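# Carry tube rack through self-closing door to desk

## Task

Move the tube rack from the counter, through the door that swings shut by itself, onto the desk. At the end the rack must stand upright with each tube seated all the way down in a hole, and the door must be closed. The rack or a tube touching the floor is a failure. One or both robots may be used. Afterwards release the rack and back the robots away. A robot that topples or is left leaning is a failure.

## Robot and tools

Robots: r1 and r2 are identical Hello Robot Stretch 4 units. Each has an omni-wheel base, a lift riding up a mast, an arm that telescopes straight forward, a wrist with yaw, pitch and roll joints, and a two-finger gripper. Each carries four cameras: <name>_head_camera (420x560), <name>_head_left_camera and <name>_head_right_camera (fisheye, 420x672), and <name>_wrist_camera (616x392). A robot stands about 1.6 m tall, and its base edge lies no more than 0.23 m from the base origin.

Frames: every robot reports in its own base frame. The origin is on the floor under the base centre, with x ahead, y to the left and z up. hand_pose is the point between the open fingertips, given in that frame. With all wrist joints at 0 its axes line up with the base axes, though the printed position may be slightly wrong. base_odometry is measured from the base frame as it stood at scene start, counts wheel rotation only (so slip looks like travel), and gives heading positive to the left, from -3.142 to 3.142. Neither robot knows where the other is; use the images, lidar_m and wrist_depth_mm for that.

execute_actions: "actions" is a list containing one action or nothing (an empty list just reports state and images). The action is an object with keys "r1" and/or "r2". Under each robot:
- "base": exactly one relative move, counted from where that base last reported itself. translate_m drives straight, forward positive, -2 to 2 m. strafe_m slides sideways, left positive, -2 to 2 m. rotate_rad spins in place, counter-clockwise from above positive, -3.2 to 3.2 rad.
- "joints": absolute targets by name. lift_m 0 to 1.2 m; arm_m 0 to 0.55 m of extension; wrist_yaw_rad -1.134 to 4.276 (0 forward, positive left, 3.14 folded back, above 3.4 the arm may block it); wrist_pitch_rad -1.117 to 4.259 (0 level, 1.57 pointing down); wrist_roll_rad -1.117 to 4.259 (0 keeps the fingers level, positive turns clockwise seen from behind); gripper_m -0.038 to 0.141 m fingertip gap (negative squeezes tips together). A joint target outside its range is clipped and the result notes it; any other bad value or unknown key rejects the call and nothing moves.
- "pace": "slow", "default", "fast" or "max"; base up to 0.1/0.3/0.4/0.6 m/s and 1/2/3/4 rad/s, lower when the lift is above 0.2 (down to 0.3 m/s and 1 rad/s at 1.2).
- "contact_limits": {"arm_m": value from 0 (gentlest) to 0.75 (firmest)}, default 0.5; the arm stops once it pushes that hard.
- {"end_of_arm": "enable_torque"} on its own, to restart wrist or gripper motors that shut off.
All motions in an action start together; none lasts beyond 15 s. "cameras" picks which images come back (omit, null or ["all"] for all; [] for none). Anything you leave out may keep pushing toward its previous target without the status saying so. If one call reports a stop, the remaining motion calls in the same reply are skipped.

wait: {"seconds": 0 to 10}; nothing new commanded, returns state and images. zoom_image: {"camera", "region": [x0, y0, x1, y1]} in pixels of that camera's latest full image, top-left origin, no larger than 504x504. read_manual returns only licence text. finished_scene: {"scene": number}; it is final, so call it only once the goal holds steadily.

Result lines: base_status and joint_status describe how each motion ended: "done" (for the base, the wheels turned the full amount even if they slipped), "off_target" (resting short, possibly still pushing), "contact_stop_at_<key>" (hit something; that lift, arm or wheels go slack), "limit_stop_at_<name>", "time_out", "torque_fault". After a stop the old target is dropped. "limit_stop_at_tilt" means more than 6 degrees of lean; lift, arm and wheels go slack and ignore commands until the lean eases. "limit_stop_at_own_body" means a joint would hit the robot itself; back it away. This is likely with the gripper tilted up (pitch below -0.2) and rolled (roll below -0.4 or above 4). on_its_own lists what the call did not command; its "held at" is a target, not a measured position. lidar_m: 12 rough distances in metres, one per 30-degree sector, first straight ahead then counter-clockwise (4th left, 7th behind, 10th right); "-" means nothing seen or closer than 0.25 m. It sees from roughly 0.15 m up, misses clear objects and thin legs, ignores its own robot but sees the other. wrist_depth_mm: 7x7 median depths from top left, 100 to 2000 mm, "-" if unknown. turned_by_wheels vs turned_by_imu differing by over about 0.1 rad signals a bump or slip. base_tilt in degrees, forward and right positive, with a fixed bias up to about 1.5. motor_effort is percent of maximum, positive toward higher joint values, bracket is the peak; wheel efforts are positive for turning right.

Gripping: command a gap smaller than the object; deeper values squeeze harder and pull it inward. Gap readings and "done" do not prove a grasp; a firm grip shows in gripper_m effort. Fingertips pressed on a surface can stick; raise the lift. To unfold at the start, send lift_m 0.4 with wrist_yaw_rad 0 together.

Avoid: robots pressing into each other (a base already touching another robot presses hard with any further drive); moving or turning with over 1 kg in hand and arm_m above 0.2, especially fast; strong pushes with the gripper high; a level gripper holding more than about 2 kg or pressing on things, which trips a torque_fault; and any drop, slam or rack contact with the floor. Two robots can differ by up to about 3 cm per metre on the same command, so a shared carry can strain and tip them. The world keeps running while you think, and the robot holds its last command meanwhile. Loose objects may occasionally get nudged.

Each tool is called after "Request:" by a JSON object that holds its "op" and its "data".

## Session

Request:
{"op": "execute_actions", "data": {"actions": []}}

Scene clock: 0.00 s.
r1.base_odometry: x=+0.000 y=+0.000 heading=+0.000 (m, m, rad; r1's odometry frame)
r1.turned_by_wheels: +0.000 (rad since the last result)
r1.turned_by_imu: +0.000 (rad since the last result)
r1.base_tilt: forward=-0.1 right=+0.6 (deg)
r1.lidar_m: 1.07 1.22 1.87 1.87 2.13 3.57 1.49 2.53 2.12 2.12 1.29 1.05
r1.base_status: not commanded
r1.joint_positions: lift_m=+0.212 arm_m=+0.000 wrist_yaw_rad=+3.121 wrist_pitch_rad=+0.002 wrist_roll_rad=-0.013 gripper_m=+0.057
r1.joint_status: not commanded
r1.motor_effort: lift_m=+21 arm_m=+0 wrist_yaw_rad=+4 wrist_pitch_rad=-8 wrist_roll_rad=+0 gripper_m=-2 wheel_0=+0 wheel_1=+0 wheel_2=+0 (%)
r1.hand_pose: x=-0.1153 y=+0.0935 z=+0.3899 quat_wxyz=(+0.010, -0.001, -0.007, +1.000) (m; r1's base frame)
r1.wrist_depth_mm: - 140 1661 - - - - / - 121 161 - - - - / - 127 172 - - - - / 138 144 1708 - - - - / 1863 - - 1756 1921 - - / 239 1336 199 1308 198 1182 1160 / 233 917 960 - 931 866 866
r2.base_odometry: x=+0.000 y=+0.000 heading=+0.000 (m, m, rad; r2's odometry frame)
r2.turned_by_wheels: +0.000 (rad since the last result)
r2.turned_by_imu: +0.000 (rad since the last result)
r2.base_tilt: forward=+0.0 right=+0.4 (deg)
r2.lidar_m: 2.30 2.48 1.26 1.22 1.29 1.70 1.66 1.85 2.59 1.47 1.51 2.37
r2.base_status: not commanded
r2.joint_positions: lift_m=+0.289 arm_m=-0.001 wrist_yaw_rad=+3.197 wrist_pitch_rad=+0.010 wrist_roll_rad=+0.006 gripper_m=+0.057
r2.joint_status: not commanded
r2.motor_effort: lift_m=+17 arm_m=-1 wrist_yaw_rad=-3 wrist_pitch_rad=-7 wrist_roll_rad=-1 gripper_m=-1 wheel_0=+0 wheel_1=+0 wheel_2=+0 (%)
r2.hand_pose: x=-0.1235 y=+0.0713 z=+0.4649 quat_wxyz=(-0.028, -0.005, +0.003, +1.000) (m; r2's base frame)
r2.wrist_depth_mm: - 132 133 1708 1661 1618 1576 / - 112 133 1708 1708 1618 1618 / - 116 139 1708 1708 1661 1661 / 137 135 260 1756 1708 1661 1661 / 215 1983 1863 1756 1708 1661 1661 / 224 1576 198 1537 199 1499 1464 / 222 1025 1098 107 1060 976 1025
pictures: r1_head_camera, r1_head_left_camera, r1_head_right_camera, r1_wrist_camera, r2_head_camera, r2_head_left_camera, r2_head_right_camera, r2_wrist_camera
Images, in order (width x height): r1_head_camera 420x560, r1_head_left_camera 420x672, r1_head_right_camera 420x672, r1_wrist_camera 616x392, r2_head_camera 420x560, r2_head_left_camera 420x672, r2_head_right_camera 420x672, r2_wrist_camera 616x392.

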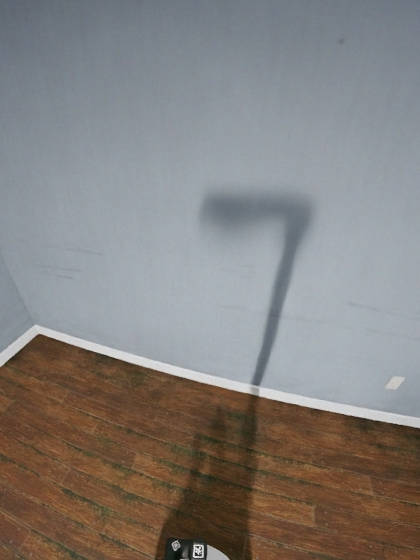

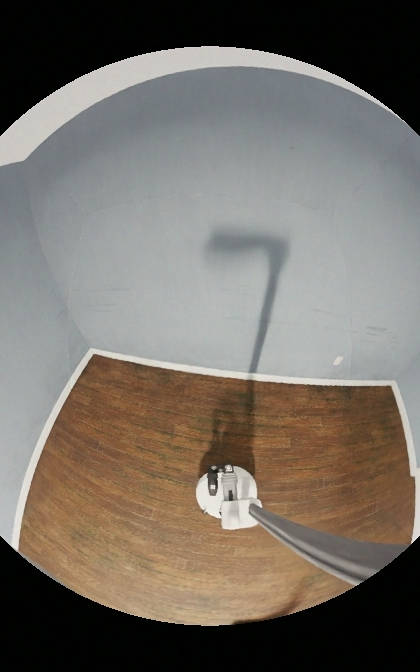

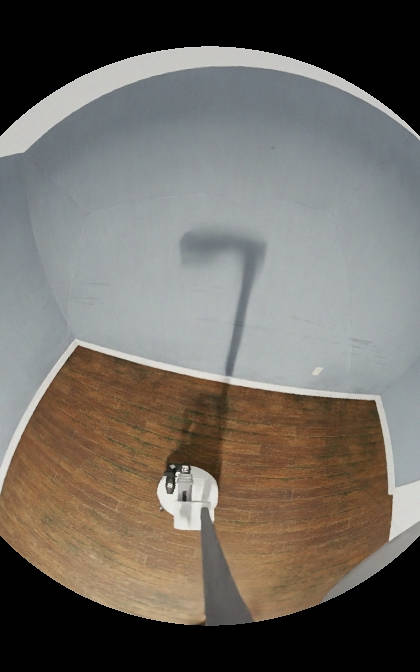

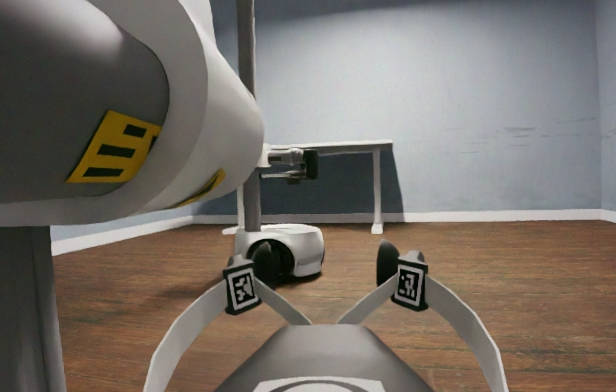

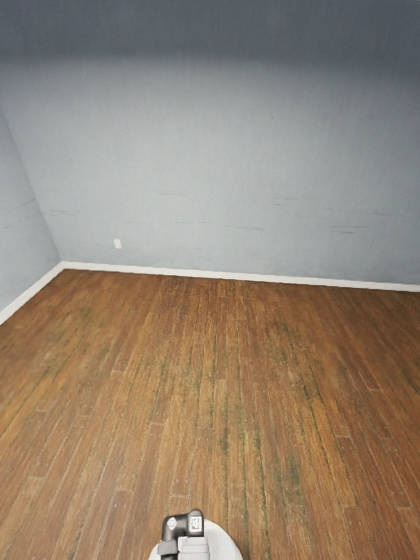

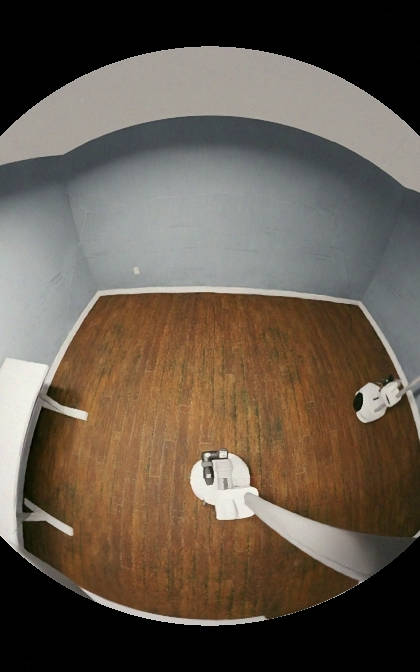

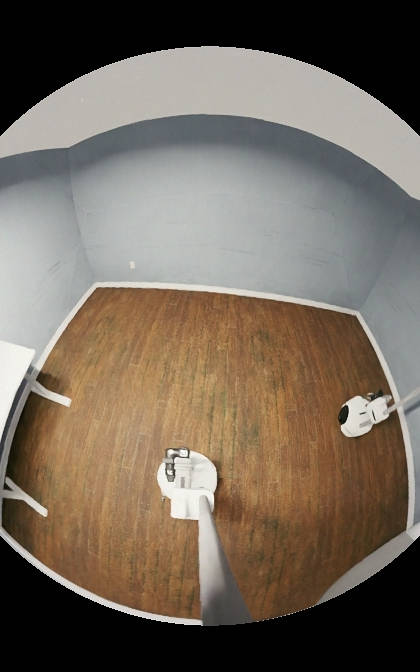

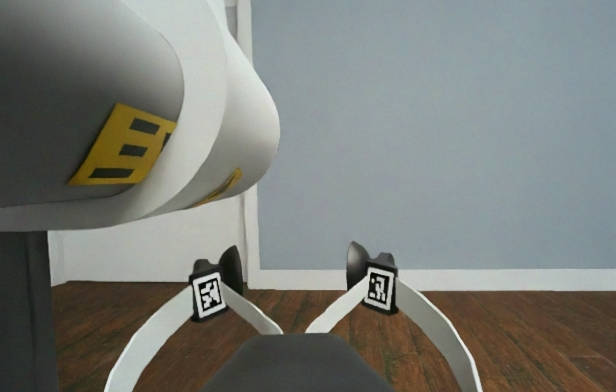

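Request:
{"op": "execute_actions", "data": {"actions": [{"r1":{"base":{"rotate_rad":2.8}},"r2":{"base":{"rotate_rad":2.2}}}], "cameras": ["r1_head_camera","r1_head_left_camera","r2_head_camera","r2_head_left_camera"]}}

Scene clock: 3.67 s.
r1.base_odometry: x=+0.000 y=+0.000 heading=+2.800 (m, m, rad; r1's odometry frame)
r1.turned_by_wheels: +2.800 (rad since the last result)
r1.turned_by_imu: +2.772 (rad since the last result)
r1.base_tilt: forward=-0.2 right=+0.7 (deg)
r1.lidar_m: 2.88 1.47 2.39 2.12 1.79 1.19 1.06 1.06 1.39 1.86 1.89 2.37
r1.base_status: done
r1.joint_positions: lift_m=+0.212 arm_m=+0.000 wrist_yaw_rad=+3.121 wrist_pitch_rad=+0.002 wrist_roll_rad=-0.013 gripper_m=+0.057
r1.joint_status: not commanded
r1.motor_effort: lift_m=+21(21) arm_m=+0(0) wrist_yaw_rad=+4(4) wrist_pitch_rad=-9(9) wrist_roll_rad=+1(0) gripper_m=-4(2) wheel_0=-1(8) wheel_1=-2(8) wheel_2=-1(7) (%)
r1.hand_pose: x=-0.1152 y=+0.0935 z=+0.3899 quat_wxyz=(+0.010, -0.001, -0.007, +1.000) (m; r1's base frame)
r1.wrist_depth_mm: - 141 1160 1182 1229 1255 1308 / - 121 161 1205 1229 1255 1281 / - 127 173 1205 1255 1255 1308 / 138 144 1182 1229 1229 1281 1308 / 1138 1160 1182 1205 1205 1255 1308 / 238 1138 199 1229 198 1182 1205 / 233 917 946 - 946 866 878
r2.base_odometry: x=+0.000 y=+0.000 heading=+2.199 (m, m, rad; r2's odometry frame)
r2.turned_by_wheels: +2.199 (rad since the last result)
r2.turned_by_imu: +2.254 (rad since the last result)
r2.base_tilt: forward=-0.3 right=+0.4 (deg)
r2.lidar_m: 1.38 1.66 1.65 1.93 2.73 1.47 2.82 2.33 2.31 2.41 1.22 1.22
r2.base_status: done
r2.joint_positions: lift_m=+0.289 arm_m=-0.001 wrist_yaw_rad=+3.197 wrist_pitch_rad=+0.010 wrist_roll_rad=+0.006 gripper_m=+0.057
r2.joint_status: not commanded
r2.motor_effort: lift_m=+17(17) arm_m=-1(1) wrist_yaw_rad=+0(0) wrist_pitch_rad=-7(8) wrist_roll_rad=+0(0) gripper_m=-3(3) wheel_0=-2(12) wheel_1=-3(8) wheel_2=-1(12) (%)
r2.hand_pose: x=-0.1235 y=+0.0713 z=+0.4649 quat_wxyz=(-0.028, -0.005, +0.003, +1.000) (m; r2's base frame)
r2.wrist_depth_mm: - 132 133 - - - - / - 112 133 - - - - / - 116 139 - - - - / 137 135 260 - - 1708 - / 215 - - - - 1499 - / 224 1576 198 1537 199 1397 1430 / 222 1042 1098 107 1060 991 1025
pictures: r1_head_camera, r1_head_left_camera, r2_head_camera, r2_head_left_camera
Images, in order (width x height): r1_head_camera 420x560, r1_head_left_camera 420x672, r2_head_camera 420x560, r2_head_left_camera 420x672.

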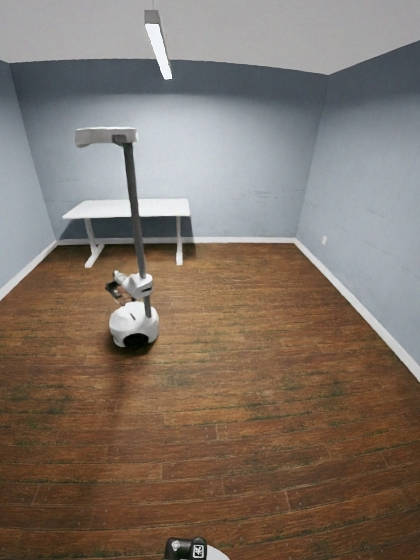

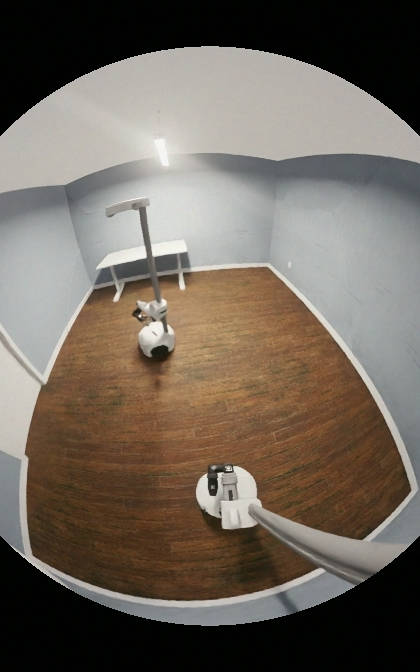

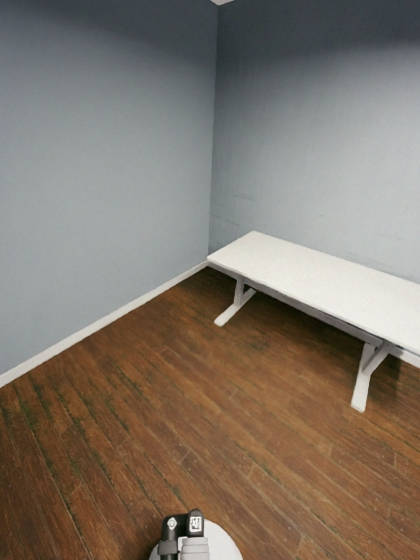

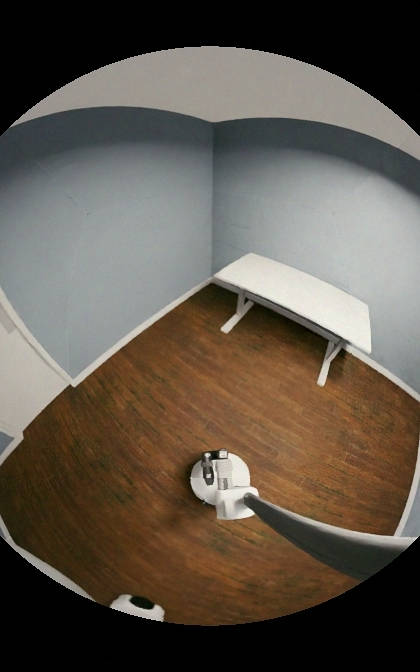

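Request:
{"op": "execute_actions", "data": {"actions": [{"r1":{"base":{"rotate_rad":0.9}},"r2":{"base":{"rotate_rad":1.0}}}], "cameras": ["r1_head_camera","r2_head_camera","r2_head_left_camera"]}}

Scene clock: 6.33 s.
r1.base_odometry: x=+0.000 y=+0.000 heading=-2.584 (m, m, rad; r1's odometry frame)
r1.turned_by_wheels: +0.899 (rad since the last result)
r1.turned_by_imu: +0.890 (rad since the last result)
r1.base_tilt: forward=-0.2 right=+0.6 (deg)
r1.lidar_m: 2.49 2.12 2.12 1.27 1.08 1.07 1.25 1.87 1.87 2.14 3.66 1.49
r1.base_status: done
r1.joint_positions: lift_m=+0.212 arm_m=+0.000 wrist_yaw_rad=+3.121 wrist_pitch_rad=+0.002 wrist_roll_rad=-0.013 gripper_m=+0.057
r1.joint_status: not commanded
r1.motor_effort: lift_m=+21(21) arm_m=+0(0) wrist_yaw_rad=+4(5) wrist_pitch_rad=-9(8) wrist_roll_rad=-2(2) gripper_m=-4(4) wheel_0=-2(7) wheel_1=-3(7) wheel_2=-2(9) (%)
r1.hand_pose: x=-0.1152 y=+0.0935 z=+0.3899 quat_wxyz=(+0.010, -0.001, -0.007, +1.000) (m; r1's base frame)
r1.wrist_depth_mm: - 141 1708 1499 1229 1025 904 / - 121 160 1499 1255 1060 904 / - 127 172 1576 1255 1042 917 / 138 144 1808 1537 1255 1060 917 / 1708 1863 1983 1537 1182 1078 931 / 239 1336 199 1308 198 1025 931 / 232 904 960 - 946 866 866
r2.base_odometry: x=+0.000 y=+0.000 heading=-3.084 (m, m, rad; r2's odometry frame)
r2.turned_by_wheels: +1.000 (rad since the last result)
r2.turned_by_imu: +1.025 (rad since the last result)
r2.base_tilt: forward=-0.3 right=+0.3 (deg)
r2.lidar_m: 1.65 1.90 2.72 1.45 2.90 2.34 2.32 2.51 1.23 1.20 1.32 1.64
r2.base_status: done
r2.joint_positions: lift_m=+0.289 arm_m=-0.001 wrist_yaw_rad=+3.197 wrist_pitch_rad=+0.010 wrist_roll_rad=+0.006 gripper_m=+0.057
r2.joint_status: not commanded
r2.motor_effort: lift_m=+17(17) arm_m=-1(1) wrist_yaw_rad=-1(2) wrist_pitch_rad=-7(7) wrist_roll_rad=-1(1) gripper_m=-3(4) wheel_0=-2(2) wheel_1=-2(8) wheel_2=+0(9) (%)
r2.hand_pose: x=-0.1235 y=+0.0713 z=+0.4648 quat_wxyz=(-0.028, -0.005, +0.003, +1.000) (m; r2's base frame)
r2.wrist_depth_mm: - 132 133 - - - - / - 112 133 - - - - / - 116 139 - - - - / 137 135 260 - - - - / 215 - - - - - - / 224 1576 198 1537 200 1464 1430 / 222 1025 1098 107 1060 976 1025
pictures: r1_head_camera, r2_head_camera, r2_head_left_camera
Images, in order (width x height): r1_head_camera 420x560, r2_head_camera 420x560, r2_head_left_camera 420x672.

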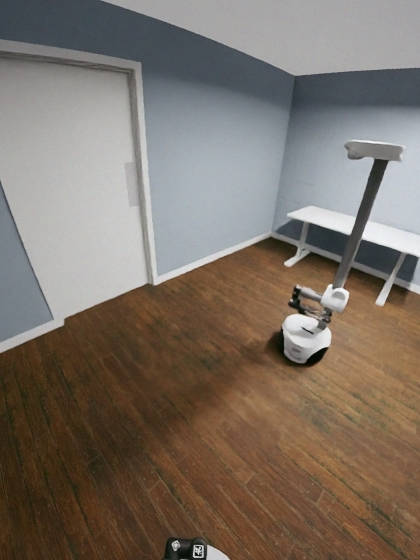

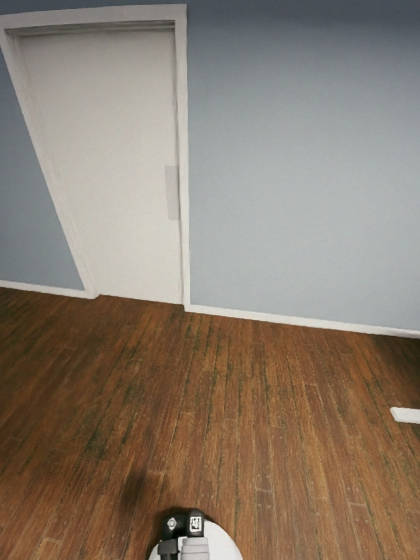

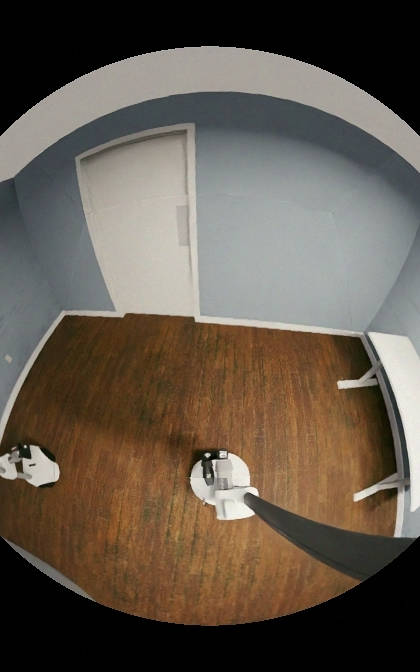

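Request:
{"op": "execute_actions", "data": {"actions": [{"r2":{"base":{"rotate_rad":-0.17},"joints":{"lift_m":0.4}}}], "cameras": []}}

Request:
{"op": "execute_actions", "data": {"actions": [{"r2":{"base":{"translate_m":0.9}}}], "cameras": []}}

Request:
{"op": "execute_actions", "data": {"actions": [{"r2":{"base":{"strafe_m":0.9}}}], "cameras": ["r2_head_camera","r2_head_left_camera","r1_head_camera"]}}

Scene clock: 13.70 s.
r1.base_odometry: x=+0.000 y=+0.000 heading=-2.584 (m, m, rad; r1's odometry frame)
r1.turned_by_wheels: +0.000 (rad since the last result)
r1.turned_by_imu: -0.002 (rad since the last result)
r1.base_tilt: forward=-0.2 right=+0.6 (deg)
r1.lidar_m: 2.49 2.12 2.12 1.26 1.08 1.08 1.27 1.87 1.87 2.15 3.64 1.49
r1.base_status: not commanded
r1.joint_positions: lift_m=+0.212 arm_m=+0.000 wrist_yaw_rad=+3.121 wrist_pitch_rad=+0.002 wrist_roll_rad=-0.013 gripper_m=+0.057
r1.joint_status: not commanded
r1.motor_effort: lift_m=+21(21) arm_m=+0(0) wrist_yaw_rad=+3(3) wrist_pitch_rad=-9(8) wrist_roll_rad=+0(1) gripper_m=-3(2) wheel_0=-2(2) wheel_1=-3(3) wheel_2=-2(3) (%)
r1.hand_pose: x=-0.1152 y=+0.0935 z=+0.3899 quat_wxyz=(+0.010, -0.001, -0.007, +1.000) (m; r1's base frame)
r1.wrist_depth_mm: - 141 1661 1537 1229 1025 904 / - 121 160 1499 1255 1042 904 / - 127 173 1499 1229 1042 904 / 138 144 1808 1576 1255 1042 931 / 1756 1921 1921 1499 1205 1078 931 / 238 1336 199 1281 198 1025 946 / 233 917 946 - 946 866 878
r2.base_odometry: x=+0.000 y=+0.000 heading=+3.030 (m, m, rad; r2's odometry frame)
r2.turned_by_wheels: -0.169 (rad since the last result)
r2.turned_by_imu: -0.172 (rad since the last result)
r2.base_tilt: forward=-0.3 right=+0.3 (deg)
r2.lidar_m: 1.63 1.78 2.32 1.46 1.47 2.43 2.34 2.41 1.28 1.21 1.24 1.73
r2.base_status: done
r2.joint_positions: lift_m=+0.400 arm_m=-0.001 wrist_yaw_rad=+3.197 wrist_pitch_rad=+0.010 wrist_roll_rad=+0.006 gripper_m=+0.057
r2.joint_status: all done
r2.motor_effort: lift_m=+22(22) arm_m=-1(1) wrist_yaw_rad=+0(1) wrist_pitch_rad=-7(7) wrist_roll_rad=-1(1) gripper_m=-5(8) wheel_0=+3(2) wheel_1=+3(8) wheel_2=+1(7) (%)
r2.hand_pose: x=-0.1235 y=+0.0713 z=+0.5750 quat_wxyz=(-0.028, -0.005, +0.003, +1.000) (m; r2's base frame)
r2.wrist_depth_mm: - 132 133 - - - - / - 112 133 - - - - / - 116 139 - - - - / 137 135 260 - - - - / 215 - - - - - - / 224 1921 198 1863 200 1756 1708 / 221 1229 1336 107 1281 1182 1229
pictures: none
No camera images: the call's "cameras" was empty. Leave "cameras" out to get every camera's image.

Scene clock: 18.17 s.
r1.base_odometry: x=+0.000 y=+0.000 heading=-2.584 (m, m, rad; r1's odometry frame)
r1.turned_by_wheels: +0.000 (rad since the last result)
r1.turned_by_imu: -0.002 (rad since the last result)
r1.base_tilt: forward=-0.2 right=+0.6 (deg)
r1.lidar_m: 1.92 2.11 2.12 1.27 1.08 1.06 1.27 1.87 1.87 2.14 3.65 2.87
r1.base_status: not commanded
r1.joint_positions: lift_m=+0.212 arm_m=+0.000 wrist_yaw_rad=+3.121 wrist_pitch_rad=+0.002 wrist_roll_rad=-0.013 gripper_m=+0.057
r1.joint_status: not commanded
r1.motor_effort: lift_m=+21(21) arm_m=+0(0) wrist_yaw_rad=+3(4) wrist_pitch_rad=-8(8) wrist_roll_rad=+0(0) gripper_m=-3(4) wheel_0=-2(2) wheel_1=-3(3) wheel_2=-2(3) (%)
r1.hand_pose: x=-0.1152 y=+0.0935 z=+0.3899 quat_wxyz=(+0.010, -0.001, -0.007, +1.000) (m; r1's base frame)
r1.wrist_depth_mm: - 141 1708 1499 1229 1025 904 / - 121 160 1537 1229 1025 904 / - 127 172 1537 1255 1060 931 / 138 144 1808 1537 1255 1060 931 / 1661 1921 1921 1537 1205 1060 931 / 238 1336 199 1281 198 1025 931 / 233 917 960 - 931 854 866
r2.base_odometry: x=-0.894 y=+0.100 heading=+3.030 (m, m, rad; r2's odometry frame)
r2.turned_by_wheels: +0.000 (rad since the last result)
r2.turned_by_imu: -0.001 (rad since the last result)
r2.base_tilt: forward=-0.2 right=+0.4 (deg)
r2.lidar_m: 0.74 0.76 1.17 2.71 1.91 2.04 3.27 1.78 1.26 1.18 1.08 0.78
r2.base_status: done
r2.joint_positions: lift_m=+0.400 arm_m=-0.001 wrist_yaw_rad=+3.197 wrist_pitch_rad=+0.010 wrist_roll_rad=+0.006 gripper_m=+0.057
r2.joint_status: not commanded
r2.motor_effort: lift_m=+21(22) arm_m=-1(1) wrist_yaw_rad=-2(2) wrist_pitch_rad=-7(7) wrist_roll_rad=-1(1) gripper_m=-6(5) wheel_0=+2(7) wheel_1=+3(7) wheel_2=+2(12) (%)
r2.hand_pose: x=-0.1235 y=+0.0713 z=+0.5751 quat_wxyz=(-0.028, -0.005, +0.003, +1.000) (m; r2's base frame)
r2.wrist_depth_mm: - 132 133 - - - - / - 112 133 - - - - / - 116 139 - - - - / 137 135 260 - - - - / 215 - - - - - - / 224 1863 198 1808 199 1756 1708 / 222 1255 1308 107 1281 1182 1229
pictures: none
No camera images: the call's "cameras" was empty. Leave "cameras" out to get every camera's image.

Scene clock: 22.50 s.
r1.base_odometry: x=+0.000 y=+0.000 heading=-2.584 (m, m, rad; r1's odometry frame)
r1.turned_by_wheels: +0.000 (rad since the last result)
r1.turned_by_imu: -0.002 (rad since the last result)
r1.base_tilt: forward=-0.2 right=+0.6 (deg)
r1.lidar_m: 1.37 1.34 2.11 1.26 1.07 1.07 1.27 1.88 1.86 2.15 3.65 2.88
r1.base_status: not commanded
r1.joint_positions: lift_m=+0.212 arm_m=+0.000 wrist_yaw_rad=+3.121 wrist_pitch_rad=+0.002 wrist_roll_rad=-0.013 gripper_m=+0.057
r1.joint_status: not commanded
r1.motor_effort: lift_m=+21(21) arm_m=+0(0) wrist_yaw_rad=+2(4) wrist_pitch_rad=-8(10) wrist_roll_rad=+0(1) gripper_m=-1(2) wheel_0=-2(2) wheel_1=-3(3) wheel_2=-2(2) (%)
r1.hand_pose: x=-0.1152 y=+0.0935 z=+0.3899 quat_wxyz=(+0.010, -0.001, -0.007, +1.000) (m; r1's base frame)
r1.wrist_depth_mm: - 141 1756 1499 1229 1025 904 / - 121 160 1499 1229 1025 917 / - 127 172 1537 1229 1060 917 / 138 144 1756 1576 1281 1078 931 / 1708 1921 1921 1537 1229 1078 946 / 238 1336 199 1336 198 1008 917 / 234 917 931 - 931 866 866
r2.base_odometry: x=-0.994 y=-0.794 heading=+3.030 (m, m, rad; r2's odometry frame)
r2.turned_by_wheels: +0.000 (rad since the last result)
r2.turned_by_imu: +0.002 (rad since the last result)
r2.base_tilt: forward=-0.2 right=+0.3 (deg)
r2.lidar_m: 0.80 0.85 1.05 1.80 1.87 1.34 3.29 3.34 2.23 2.08 1.06 0.84
r2.base_status: done
r2.joint_positions: lift_m=+0.400 arm_m=-0.001 wrist_yaw_rad=+3.197 wrist_pitch_rad=+0.010 wrist_roll_rad=+0.006 gripper_m=+0.057
r2.joint_status: not commanded
r2.motor_effort: lift_m=+21(22) arm_m=-1(1) wrist_yaw_rad=+0(1) wrist_pitch_rad=-7(7) wrist_roll_rad=-1(0) gripper_m=-6(8) wheel_0=+1(14) wheel_1=+1(11) wheel_2=+0(0) (%)
r2.hand_pose: x=-0.1235 y=+0.0713 z=+0.5751 quat_wxyz=(-0.028, -0.005, +0.003, +1.000) (m; r2's base frame)
r2.wrist_depth_mm: - 132 133 - - - - / - 112 133 - - - - / - 116 139 - - - - / 137 135 259 - - - - / 215 - - - - 1576 - / 224 1921 198 1808 199 1308 1618 / 222 1255 1308 107 1281 1205 1229
pictures: r1_head_camera, r2_head_camera, r2_head_left_camera
Images, in order (width x height): r1_head_camera 420x560, r2_head_camera 420x560, r2_head_left_camera 420x672.

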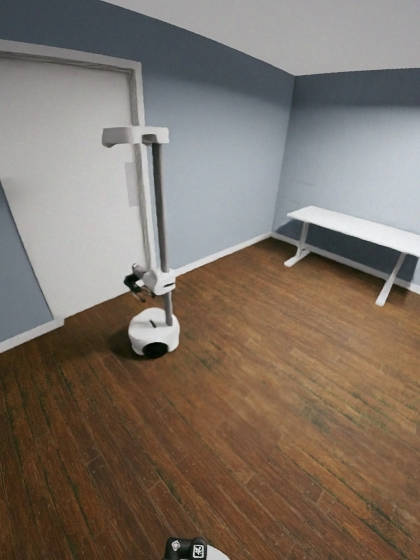

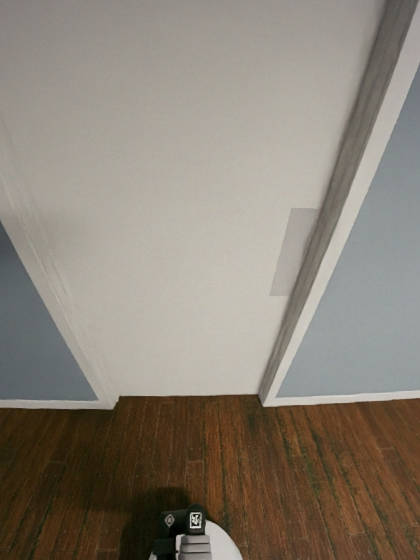

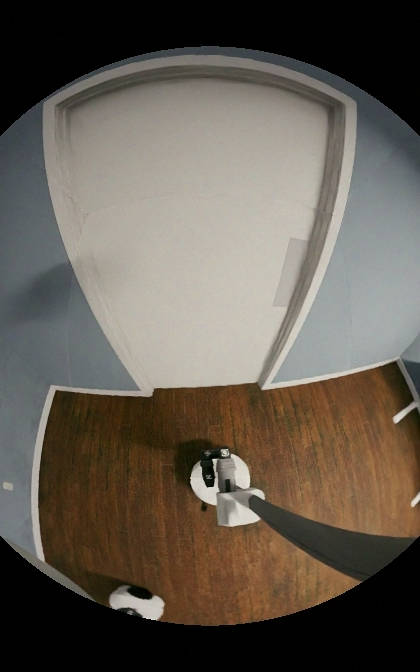

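Request:
{"op": "execute_actions", "data": {"actions": [{"r2":{"base":{"strafe_m":0.07},"joints":{"lift_m":0.2}}}], "cameras": []}}

Request:
{"op": "execute_actions", "data": {"actions": [{"r2":{"base":{"translate_m":0.52}}}], "cameras": []}}

Request:
{"op": "execute_actions", "data": {"actions": [{"r2":{"base":{"translate_m":0.5},"pace":"slow"}}], "cameras": ["r2_head_camera","r2_head_left_camera","r2_head_right_camera"]}}

Scene clock: 26.83 s.
r1.base_odometry: x=+0.000 y=+0.000 heading=-2.584 (m, m, rad; r1's odometry frame)
r1.turned_by_wheels: +0.000 (rad since the last result)
r1.turned_by_imu: -0.002 (rad since the last result)
r1.base_tilt: forward=-0.1 right=+0.7 (deg)
r1.lidar_m: 1.37 1.31 2.13 1.26 1.08 1.07 1.25 1.88 1.87 2.15 3.65 2.87
r1.base_status: not commanded
r1.joint_positions: lift_m=+0.212 arm_m=+0.000 wrist_yaw_rad=+3.121 wrist_pitch_rad=+0.002 wrist_roll_rad=-0.013 gripper_m=+0.057
r1.joint_status: not commanded
r1.motor_effort: lift_m=+21(21) arm_m=+0(0) wrist_yaw_rad=+4(3) wrist_pitch_rad=-8(8) wrist_roll_rad=+0(1) gripper_m=-3(1) wheel_0=-2(2) wheel_1=-3(3) wheel_2=-2(3) (%)
r1.hand_pose: x=-0.1152 y=+0.0935 z=+0.3899 quat_wxyz=(+0.010, -0.001, -0.007, +1.000) (m; r1's base frame)
r1.wrist_depth_mm: - 141 1708 1499 1255 1025 917 / - 121 160 1499 1229 1042 904 / - 127 173 1499 1229 1042 917 / 138 144 1808 1537 1255 1060 946 / 1618 1863 1921 1537 1205 1098 931 / 239 1366 200 1308 198 1025 931 / 233 904 960 - 946 854 866
r2.base_odometry: x=-1.002 y=-0.864 heading=+3.030 (m, m, rad; r2's odometry frame)
r2.turned_by_wheels: +0.000 (rad since the last result)
r2.turned_by_imu: +0.002 (rad since the last result)
r2.base_tilt: forward=-0.2 right=+0.4 (deg)
r2.lidar_m: 0.78 0.83 1.05 1.73 1.81 1.31 3.29 3.35 2.28 2.17 1.07 0.85
r2.base_status: done
r2.joint_positions: lift_m=+0.200 arm_m=-0.001 wrist_yaw_rad=+3.197 wrist_pitch_rad=+0.010 wrist_roll_rad=+0.006 gripper_m=+0.057
r2.joint_status: all done
r2.motor_effort: lift_m=+14(19) arm_m=-1(1) wrist_yaw_rad=+0(2) wrist_pitch_rad=-8(7) wrist_roll_rad=-1(1) gripper_m=+1(0) wheel_0=+0(12) wheel_1=+1(12) wheel_2=+0(2) (%)
r2.hand_pose: x=-0.1235 y=+0.0713 z=+0.3758 quat_wxyz=(-0.028, -0.005, +0.003, +1.000) (m; r2's base frame)
r2.wrist_depth_mm: - 132 133 - - - - / - 112 133 - - - - / - 116 139 - - - - / 137 135 260 - - - - / 215 - - - 1661 1281 - / 224 1308 198 1281 199 1205 1182 / 222 854 904 107 878 820 854
pictures: none
No camera images: the call's "cameras" was empty. Leave "cameras" out to get every camera's image.

Scene clock: 30.03 s.
r1.base_odometry: x=+0.000 y=+0.000 heading=-2.584 (m, m, rad; r1's odometry frame)
r1.turned_by_wheels: +0.000 (rad since the last result)
r1.turned_by_imu: -0.001 (rad since the last result)
r1.base_tilt: forward=-0.1 right=+0.7 (deg)
r1.lidar_m: 2.50 1.81 2.10 1.27 1.07 1.07 1.26 1.88 1.87 2.17 3.66 2.89
r1.base_status: not commanded
r1.joint_positions: lift_m=+0.212 arm_m=+0.000 wrist_yaw_rad=+3.121 wrist_pitch_rad=+0.002 wrist_roll_rad=-0.013 gripper_m=+0.057
r1.joint_status: not commanded
r1.motor_effort: lift_m=+21(21) arm_m=+0(0) wrist_yaw_rad=+5(4) wrist_pitch_rad=-9(6) wrist_roll_rad=-2(0) gripper_m=-4(3) wheel_0=-2(2) wheel_1=-3(3) wheel_2=-3(2) (%)
r1.hand_pose: x=-0.1152 y=+0.0935 z=+0.3899 quat_wxyz=(+0.010, -0.001, -0.007, +1.000) (m; r1's base frame)
r1.wrist_depth_mm: - 141 1756 1499 1229 1025 904 / - 121 160 1537 1255 1060 904 / - 127 173 1499 1255 1060 904 / 138 144 1756 1537 1255 1060 917 / 1661 1863 1921 1499 1182 1060 931 / 239 1366 199 1281 198 1025 946 / 233 904 931 - 931 866 878
r2.base_odometry: x=-1.519 y=-0.806 heading=+3.031 (m, m, rad; r2's odometry frame)
r2.turned_by_wheels: +0.000 (rad since the last result)
r2.turned_by_imu: +0.000 (rad since the last result)
r2.base_tilt: forward=-0.2 right=+0.3 (deg)
r2.lidar_m: 0.25 0.28 0.44 0.87 1.82 1.77 1.87 3.90 2.26 0.99 0.42 0.31
r2.base_status: done
r2.joint_positions: lift_m=+0.200 arm_m=-0.001 wrist_yaw_rad=+3.197 wrist_pitch_rad=+0.010 wrist_roll_rad=+0.006 gripper_m=+0.057
r2.joint_status: not commanded
r2.motor_effort: lift_m=+14(14) arm_m=-1(1) wrist_yaw_rad=+0(3) wrist_pitch_rad=-7(7) wrist_roll_rad=+0(1) gripper_m=-7(4) wheel_0=+1(4) wheel_1=+3(7) wheel_2=+1(11) (%)
r2.hand_pose: x=-0.1235 y=+0.0713 z=+0.3757 quat_wxyz=(-0.028, -0.005, +0.003, +1.000) (m; r2's base frame)
r2.wrist_depth_mm: - 132 133 - - - - / - 112 133 - - - - / - 116 139 - - - - / 137 135 259 - - - - / 216 - - - 1808 1808 - / 224 1336 198 1255 200 1205 1182 / 222 866 917 107 878 809 854
pictures: none
No camera images: the call's "cameras" was empty. Leave "cameras" out to get every camera's image.

Scene clock: 33.57 s.
r1.base_odometry: x=+0.000 y=+0.000 heading=-2.584 (m, m, rad; r1's odometry frame)
r1.turned_by_wheels: +0.000 (rad since the last result)
r1.turned_by_imu: -0.001 (rad since the last result)
r1.base_tilt: forward=-0.2 right=+0.6 (deg)
r1.lidar_m: 2.50 1.87 2.13 1.27 1.07 1.07 1.27 1.85 1.87 2.16 3.63 2.87
r1.base_status: not commanded
r1.joint_positions: lift_m=+0.212 arm_m=+0.000 wrist_yaw_rad=+3.121 wrist_pitch_rad=+0.002 wrist_roll_rad=-0.013 gripper_m=+0.057
r1.joint_status: not commanded
r1.motor_effort: lift_m=+21(21) arm_m=+0(0) wrist_yaw_rad=+4(3) wrist_pitch_rad=-8(9) wrist_roll_rad=+1(1) gripper_m=-2(3) wheel_0=-2(2) wheel_1=-3(3) wheel_2=-2(3) (%)
r1.hand_pose: x=-0.1152 y=+0.0935 z=+0.3899 quat_wxyz=(+0.010, -0.001, -0.007, +1.000) (m; r1's base frame)
r1.wrist_depth_mm: - 141 1661 1499 1205 1025 891 / - 121 160 1499 1229 1042 917 / - 127 173 1576 1255 1060 917 / 138 144 1808 1576 1255 1078 931 / 1708 1921 1863 1537 1205 1078 946 / 239 1336 199 1308 198 1025 946 / 232 917 946 - 931 854 866
r2.base_odometry: x=-1.651 y=-0.818 heading=+3.039 (m, m, rad; r2's odometry frame)
r2.turned_by_wheels: +0.009 (rad since the last result)
r2.turned_by_imu: +0.119 (rad since the last result)
r2.base_tilt: forward=-0.2 right=+0.4 (deg)
r2.lidar_m: - 0.25 0.34 0.84 1.82 1.88 3.91 3.00 2.31 0.54 0.25 0.25
r2.base_status: translate_m contact_stop (by the wheels' count: +0.131 of +0.500)
r2.joint_positions: lift_m=+0.200 arm_m=-0.001 wrist_yaw_rad=+3.197 wrist_pitch_rad=+0.010 wrist_roll_rad=+0.006 gripper_m=+0.057
r2.joint_status: not commanded
r2.on_its_own: the wheels are slack since a contact_stop
r2.motor_effort: lift_m=+16(16) arm_m=-1(1) wrist_yaw_rad=+0(0) wrist_pitch_rad=-7(7) wrist_roll_rad=-1(0) gripper_m=-6(4) wheel_0=+0(27) wheel_1=+0(31) wheel_2=+0(34) (%)
r2.hand_pose: x=-0.1234 y=+0.0714 z=+0.3756 quat_wxyz=(-0.028, -0.005, +0.003, +1.000) (m; r2's base frame)
r2.wrist_depth_mm: - 132 134 - - - - / - 112 133 - - - - / - 116 139 - - - - / 137 135 262 - - - - / 215 - - - 1921 1808 - / 223 1336 198 1281 199 1205 1205 / 222 866 904 107 878 809 854
pictures: r2_head_camera, r2_head_left_camera, r2_head_right_camera
Images, in order (width x height): r2_head_camera 420x560, r2_head_left_camera 420x672, r2_head_right_camera 420x672.

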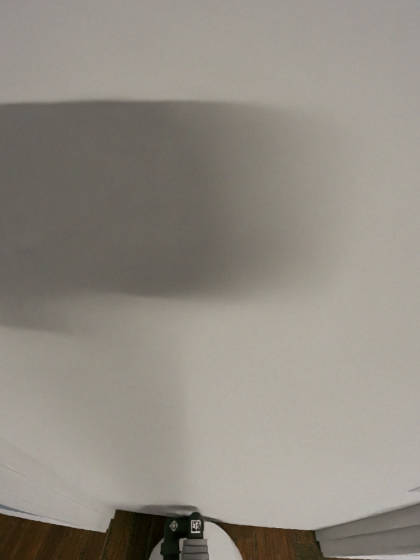

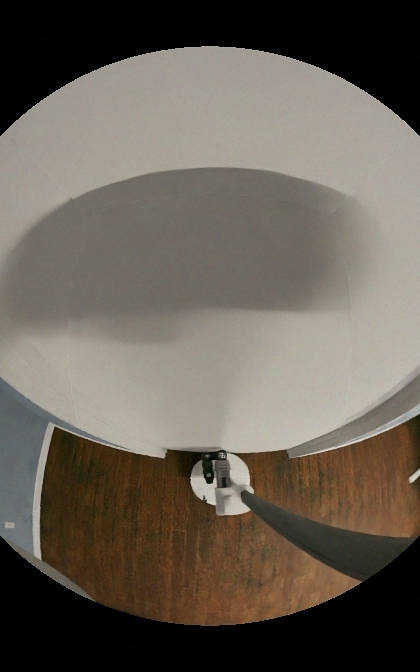

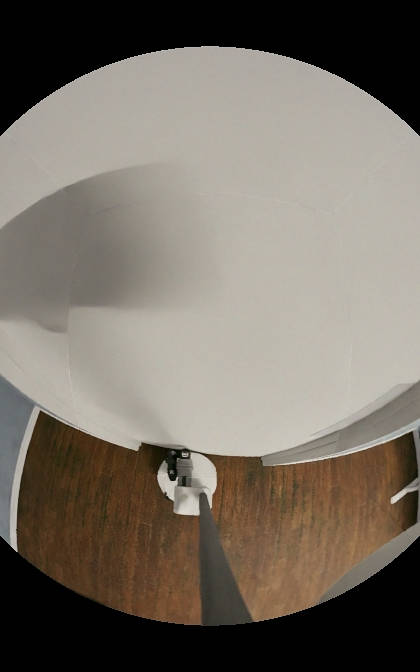

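Request:
{"op": "execute_actions", "data": {"actions": [{"r2":{"base":{"translate_m":-0.08},"pace":"slow"}}], "cameras": []}}

Request:
{"op": "execute_actions", "data": {"actions": [{"r2":{"base":{"rotate_rad":-0.12}}}], "cameras": []}}

Request:
{"op": "execute_actions", "data": {"actions": [{"r2":{"base":{"strafe_m":-0.15}}}], "cameras": ["r2_head_camera","r2_head_left_camera"]}}

Scene clock: 38.03 s.
r1.base_odometry: x=+0.000 y=+0.000 heading=-2.584 (m, m, rad; r1's odometry frame)
r1.turned_by_wheels: +0.000 (rad since the last result)
r1.turned_by_imu: -0.002 (rad since the last result)
r1.base_tilt: forward=-0.1 right=+0.6 (deg)
r1.lidar_m: 2.49 1.81 2.12 1.26 1.08 1.07 1.26 1.87 1.86 2.16 3.64 2.86
r1.base_status: not commanded
r1.joint_positions: lift_m=+0.212 arm_m=+0.000 wrist_yaw_rad=+3.121 wrist_pitch_rad=+0.002 wrist_roll_rad=-0.013 gripper_m=+0.057
r1.joint_status: not commanded
r1.motor_effort: lift_m=+21(21) arm_m=+0(0) wrist_yaw_rad=+5(2) wrist_pitch_rad=-8(11) wrist_roll_rad=+2(0) gripper_m=-3(3) wheel_0=-2(2) wheel_1=-3(3) wheel_2=-3(3) (%)
r1.hand_pose: x=-0.1152 y=+0.0935 z=+0.3899 quat_wxyz=(+0.010, -0.001, -0.007, +1.000) (m; r1's base frame)
r1.wrist_depth_mm: - 140 1708 1499 1205 1042 891 / - 121 161 1537 1229 1042 904 / - 127 172 1576 1255 1060 917 / 138 144 1808 1537 1255 1060 931 / 1661 1863 1983 1537 1205 1078 917 / 239 1336 200 1281 198 1025 931 / 233 917 960 - 917 866 866
r2.base_odometry: x=-1.572 y=-0.826 heading=+3.039 (m, m, rad; r2's odometry frame)
r2.turned_by_wheels: +0.000 (rad since the last result)
r2.turned_by_imu: +0.002 (rad since the last result)
r2.base_tilt: forward=-0.1 right=+0.3 (deg)
r2.lidar_m: 0.26 0.29 0.46 1.39 1.85 1.81 3.83 4.05 2.27 0.61 0.35 0.26
r2.base_status: done
r2.joint_positions: lift_m=+0.200 arm_m=-0.001 wrist_yaw_rad=+3.197 wrist_pitch_rad=+0.010 wrist_roll_rad=+0.006 gripper_m=+0.057
r2.joint_status: not commanded
r2.motor_effort: lift_m=+16(16) arm_m=-1(1) wrist_yaw_rad=+0(0) wrist_pitch_rad=-7(7) wrist_roll_rad=+0(0) gripper_m=-3(5) wheel_0=-4(3) wheel_1=-4(6) wheel_2=+2(5) (%)
r2.hand_pose: x=-0.1234 y=+0.0714 z=+0.3756 quat_wxyz=(-0.028, -0.005, +0.003, +1.000) (m; r2's base frame)
r2.wrist_depth_mm: - 132 134 - - - - / - 112 133 - - - - / - 116 139 - - - - / 137 135 260 - - - - / 216 - - - 1921 1708 - / 223 1308 198 1281 198 1205 1182 / 221 866 917 107 878 820 854
pictures: none
No camera images: the call's "cameras" was empty. Leave "cameras" out to get every camera's image.

Scene clock: 38.80 s.
r1.base_odometry: x=+0.000 y=+0.000 heading=-2.584 (m, m, rad; r1's odometry frame)
r1.turned_by_wheels: +0.000 (rad since the last result)
r1.turned_by_imu: +0.000 (rad since the last result)
r1.base_tilt: forward=-0.2 right=+0.7 (deg)
r1.lidar_m: 2.48 1.80 2.10 1.27 1.08 1.07 1.26 1.87 1.86 2.16 3.65 2.88
r1.base_status: not commanded
r1.joint_positions: lift_m=+0.212 arm_m=+0.000 wrist_yaw_rad=+3.121 wrist_pitch_rad=+0.002 wrist_roll_rad=-0.013 gripper_m=+0.057
r1.joint_status: not commanded
r1.motor_effort: lift_m=+21(21) arm_m=+0(0) wrist_yaw_rad=+4(4) wrist_pitch_rad=-9(9) wrist_roll_rad=+0(0) gripper_m=-3(4) wheel_0=-2(2) wheel_1=-3(3) wheel_2=-3(2) (%)
r1.hand_pose: x=-0.1152 y=+0.0935 z=+0.3899 quat_wxyz=(+0.010, -0.001, -0.007, +1.000) (m; r1's base frame)
r1.wrist_depth_mm: - 141 1756 1499 1229 1042 891 / - 121 160 1464 1229 1042 904 / - 127 172 1537 1255 1060 904 / 138 144 1756 1576 1281 1060 931 / 1661 1863 1921 1537 1229 1060 931 / 239 1336 199 1308 198 1025 946 / 233 904 960 - 946 878 866
r2.base_odometry: x=-1.572 y=-0.826 heading=+2.919 (m, m, rad; r2's odometry frame)
r2.turned_by_wheels: -0.119 (rad since the last result)
r2.turned_by_imu: -0.122 (rad since the last result)
r2.base_tilt: forward=-0.3 right=+0.3 (deg)
r2.lidar_m: 0.25 0.25 0.39 0.78 1.77 1.77 1.83 3.92 2.33 0.93 0.40 0.26
r2.base_status: done
r2.joint_positions: lift_m=+0.200 arm_m=-0.001 wrist_yaw_rad=+3.197 wrist_pitch_rad=+0.010 wrist_roll_rad=+0.006 gripper_m=+0.057
r2.joint_status: not commanded
r2.motor_effort: lift_m=+16(16) arm_m=-1(1) wrist_yaw_rad=-4(0) wrist_pitch_rad=-8(8) wrist_roll_rad=+0(0) gripper_m=-5(4) wheel_0=+3(7) wheel_1=+2(7) wheel_2=+2(7) (%)
r2.hand_pose: x=-0.1234 y=+0.0714 z=+0.3756 quat_wxyz=(-0.028, -0.005, +0.003, +1.000) (m; r2's base frame)
r2.wrist_depth_mm: - 132 133 - - - - / - 112 133 - - - - / - 116 139 - - - - / 137 135 262 - - - - / 215 - - - 1808 1808 - / 224 1308 198 1255 199 1205 1205 / 222 866 904 107 878 820 854
pictures: none
No camera images: the call's "cameras" was empty. Leave "cameras" out to get every camera's image.

Scene clock: 40.53 s.
r1.base_odometry: x=+0.000 y=+0.000 heading=-2.584 (m, m, rad; r1's odometry frame)
r1.turned_by_wheels: +0.000 (rad since the last result)
r1.turned_by_imu: -0.001 (rad since the last result)
r1.base_tilt: forward=-0.1 right=+0.6 (deg)
r1.lidar_m: 2.49 1.84 2.12 1.28 1.08 1.07 1.26 1.86 1.86 2.15 3.65 2.88
r1.base_status: not commanded
r1.joint_positions: lift_m=+0.212 arm_m=+0.000 wrist_yaw_rad=+3.121 wrist_pitch_rad=+0.002 wrist_roll_rad=-0.013 gripper_m=+0.057
r1.joint_status: not commanded
r1.motor_effort: lift_m=+21(21) arm_m=+0(0) wrist_yaw_rad=+5(3) wrist_pitch_rad=-10(9) wrist_roll_rad=+1(1) gripper_m=-5(3) wheel_0=-2(2) wheel_1=-3(3) wheel_2=-3(2) (%)
r1.hand_pose: x=-0.1152 y=+0.0935 z=+0.3899 quat_wxyz=(+0.010, -0.001, -0.007, +1.000) (m; r1's base frame)
r1.wrist_depth_mm: - 141 1708 1464 1229 1025 904 / - 121 160 1499 1255 1042 917 / - 127 172 1499 1255 1060 931 / 138 144 1808 1537 1255 1060 917 / 1661 1921 1921 1537 1229 1078 931 / 238 1366 200 1281 198 1025 931 / 233 917 946 - 946 854 878
r2.base_odometry: x=-1.539 y=-0.680 heading=+2.919 (m, m, rad; r2's odometry frame)
r2.turned_by_wheels: +0.000 (rad since the last result)
r2.turned_by_imu: +0.000 (rad since the last result)
r2.base_tilt: forward=-0.2 right=+0.4 (deg)
r2.lidar_m: 0.26 0.27 0.39 0.77 1.92 1.87 3.89 3.90 2.16 0.91 0.38 0.28
r2.base_status: done
r2.joint_positions: lift_m=+0.200 arm_m=-0.001 wrist_yaw_rad=+3.197 wrist_pitch_rad=+0.010 wrist_roll_rad=+0.006 gripper_m=+0.057
r2.joint_status: not commanded
r2.motor_effort: lift_m=+16(16) arm_m=-1(1) wrist_yaw_rad=-2(2) wrist_pitch_rad=-8(7) wrist_roll_rad=+0(1) gripper_m=+0(5) wheel_0=+1(6) wheel_1=-3(9) wheel_2=+0(1) (%)
r2.hand_pose: x=-0.1234 y=+0.0714 z=+0.3756 quat_wxyz=(-0.028, -0.005, +0.003, +1.000) (m; r2's base frame)
r2.wrist_depth_mm: - 132 133 - - - - / - 112 133 - - - - / - 116 139 - - - - / 137 135 262 - - - - / 215 - - - 1863 1808 - / 224 1336 198 1281 199 1205 1205 / 222 854 904 107 891 820 854
pictures: r2_head_camera, r2_head_left_camera
Images, in order (width x height): r2_head_camera 420x560, r2_head_left_camera 420x672.

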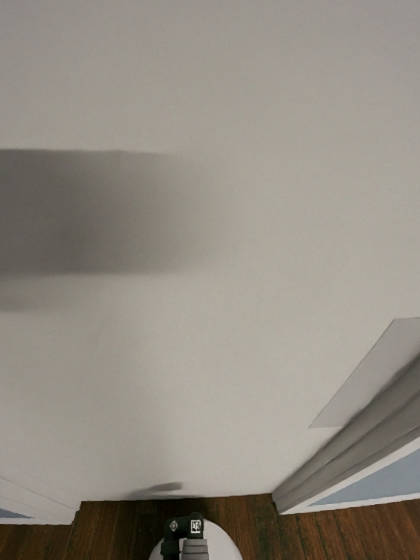

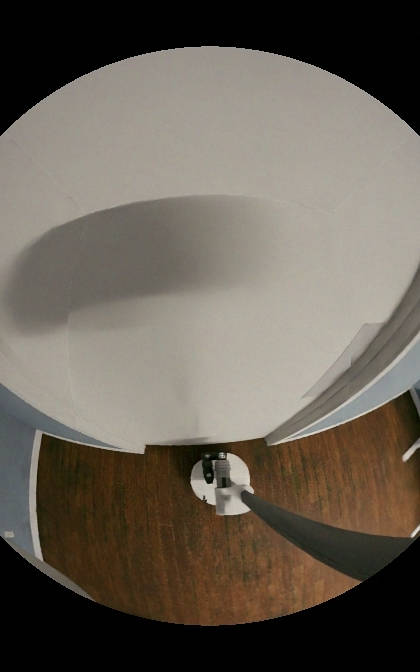

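Request:
{"op": "execute_actions", "data": {"actions": [{"r2":{"base":{"translate_m":0.45},"pace":"slow"}}], "cameras": ["r2_head_camera","r2_head_left_camera"]}}

Scene clock: 47.33 s.
r1.base_odometry: x=+0.000 y=+0.000 heading=-2.584 (m, m, rad; r1's odometry frame)
r1.turned_by_wheels: +0.000 (rad since the last result)
r1.turned_by_imu: -0.003 (rad since the last result)
r1.base_tilt: forward=-0.2 right=+0.6 (deg)
r1.lidar_m: 2.51 2.12 2.12 1.27 1.07 1.08 1.26 1.89 1.87 2.16 3.64 2.88
r1.base_status: not commanded
r1.joint_positions: lift_m=+0.212 arm_m=+0.000 wrist_yaw_rad=+3.121 wrist_pitch_rad=+0.002 wrist_roll_rad=-0.013 gripper_m=+0.057
r1.joint_status: not commanded
r1.motor_effort: lift_m=+21(21) arm_m=+0(0) wrist_yaw_rad=+4(4) wrist_pitch_rad=-8(8) wrist_roll_rad=-1(0) gripper_m=-5(2) wheel_0=-2(2) wheel_1=-3(3) wheel_2=-3(3) (%)
r1.hand_pose: x=-0.1152 y=+0.0935 z=+0.3899 quat_wxyz=(+0.010, -0.001, -0.007, +1.000) (m; r1's base frame)
r1.wrist_depth_mm: - 141 1756 1499 1229 1008 904 / - 121 160 1537 1229 1042 904 / - 127 172 1537 1255 1042 917 / 138 144 1808 1537 1281 1078 931 / 1661 1921 1983 1537 1205 1078 931 / 237 1336 199 1281 198 1042 946 / 232 917 946 - 931 866 854
r2.base_odometry: x=-1.977 y=-0.581 heading=+2.920 (m, m, rad; r2's odometry frame)
r2.turned_by_wheels: +0.001 (rad since the last result)
r2.turned_by_imu: +0.051 (rad since the last result)
r2.base_tilt: forward=-0.4 right=+0.4 (deg)
r2.lidar_m: 0.25 - 0.25 0.28 0.58 2.26 2.44 3.07 0.42 0.43 2.37 0.28
r2.base_status: done
r2.joint_positions: lift_m=+0.200 arm_m=-0.002 wrist_yaw_rad=+3.216 wrist_pitch_rad=+0.010 wrist_roll_rad=+0.006 gripper_m=+0.057
r2.joint_status: not commanded
r2.on_its_own: wrist_yaw_rad is at rest, and its effort (-57) is outside its rest range (-13 to +13)
r2.motor_effort: lift_m=+16(16) arm_m=+1(1) wrist_yaw_rad=-57(83) wrist_pitch_rad=-7(8) wrist_roll_rad=+0(0) gripper_m=-5(2) wheel_0=+7(36) wheel_1=+17(24) wheel_2=-16(29) (%)
r2.hand_pose: x=-0.1251 y=+0.0656 z=+0.3755 quat_wxyz=(-0.037, -0.005, +0.003, +0.999) (m; r2's base frame)
r2.wrist_depth_mm: - 124 131 - - - - / - 108 131 - - - - / - 113 133 - - - - / 137 135 216 - - - - / 210 - - - - - - / 216 1308 198 1281 199 1229 1205 / 216 866 917 107 891 820 854
pictures: r2_head_camera, r2_head_left_camera
Images, in order (width x height): r2_head_camera 420x560, r2_head_left_camera 420x672.

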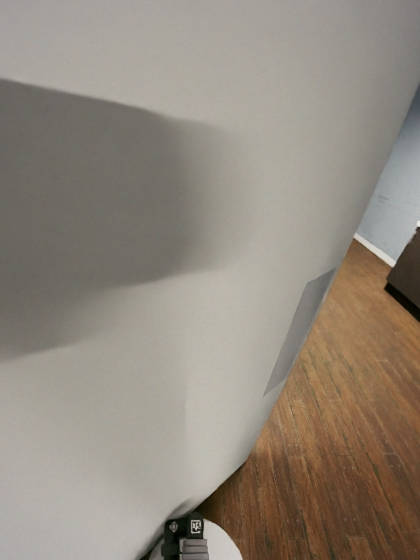

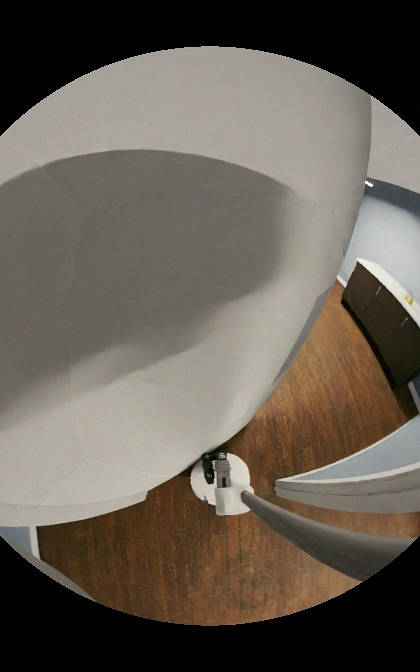

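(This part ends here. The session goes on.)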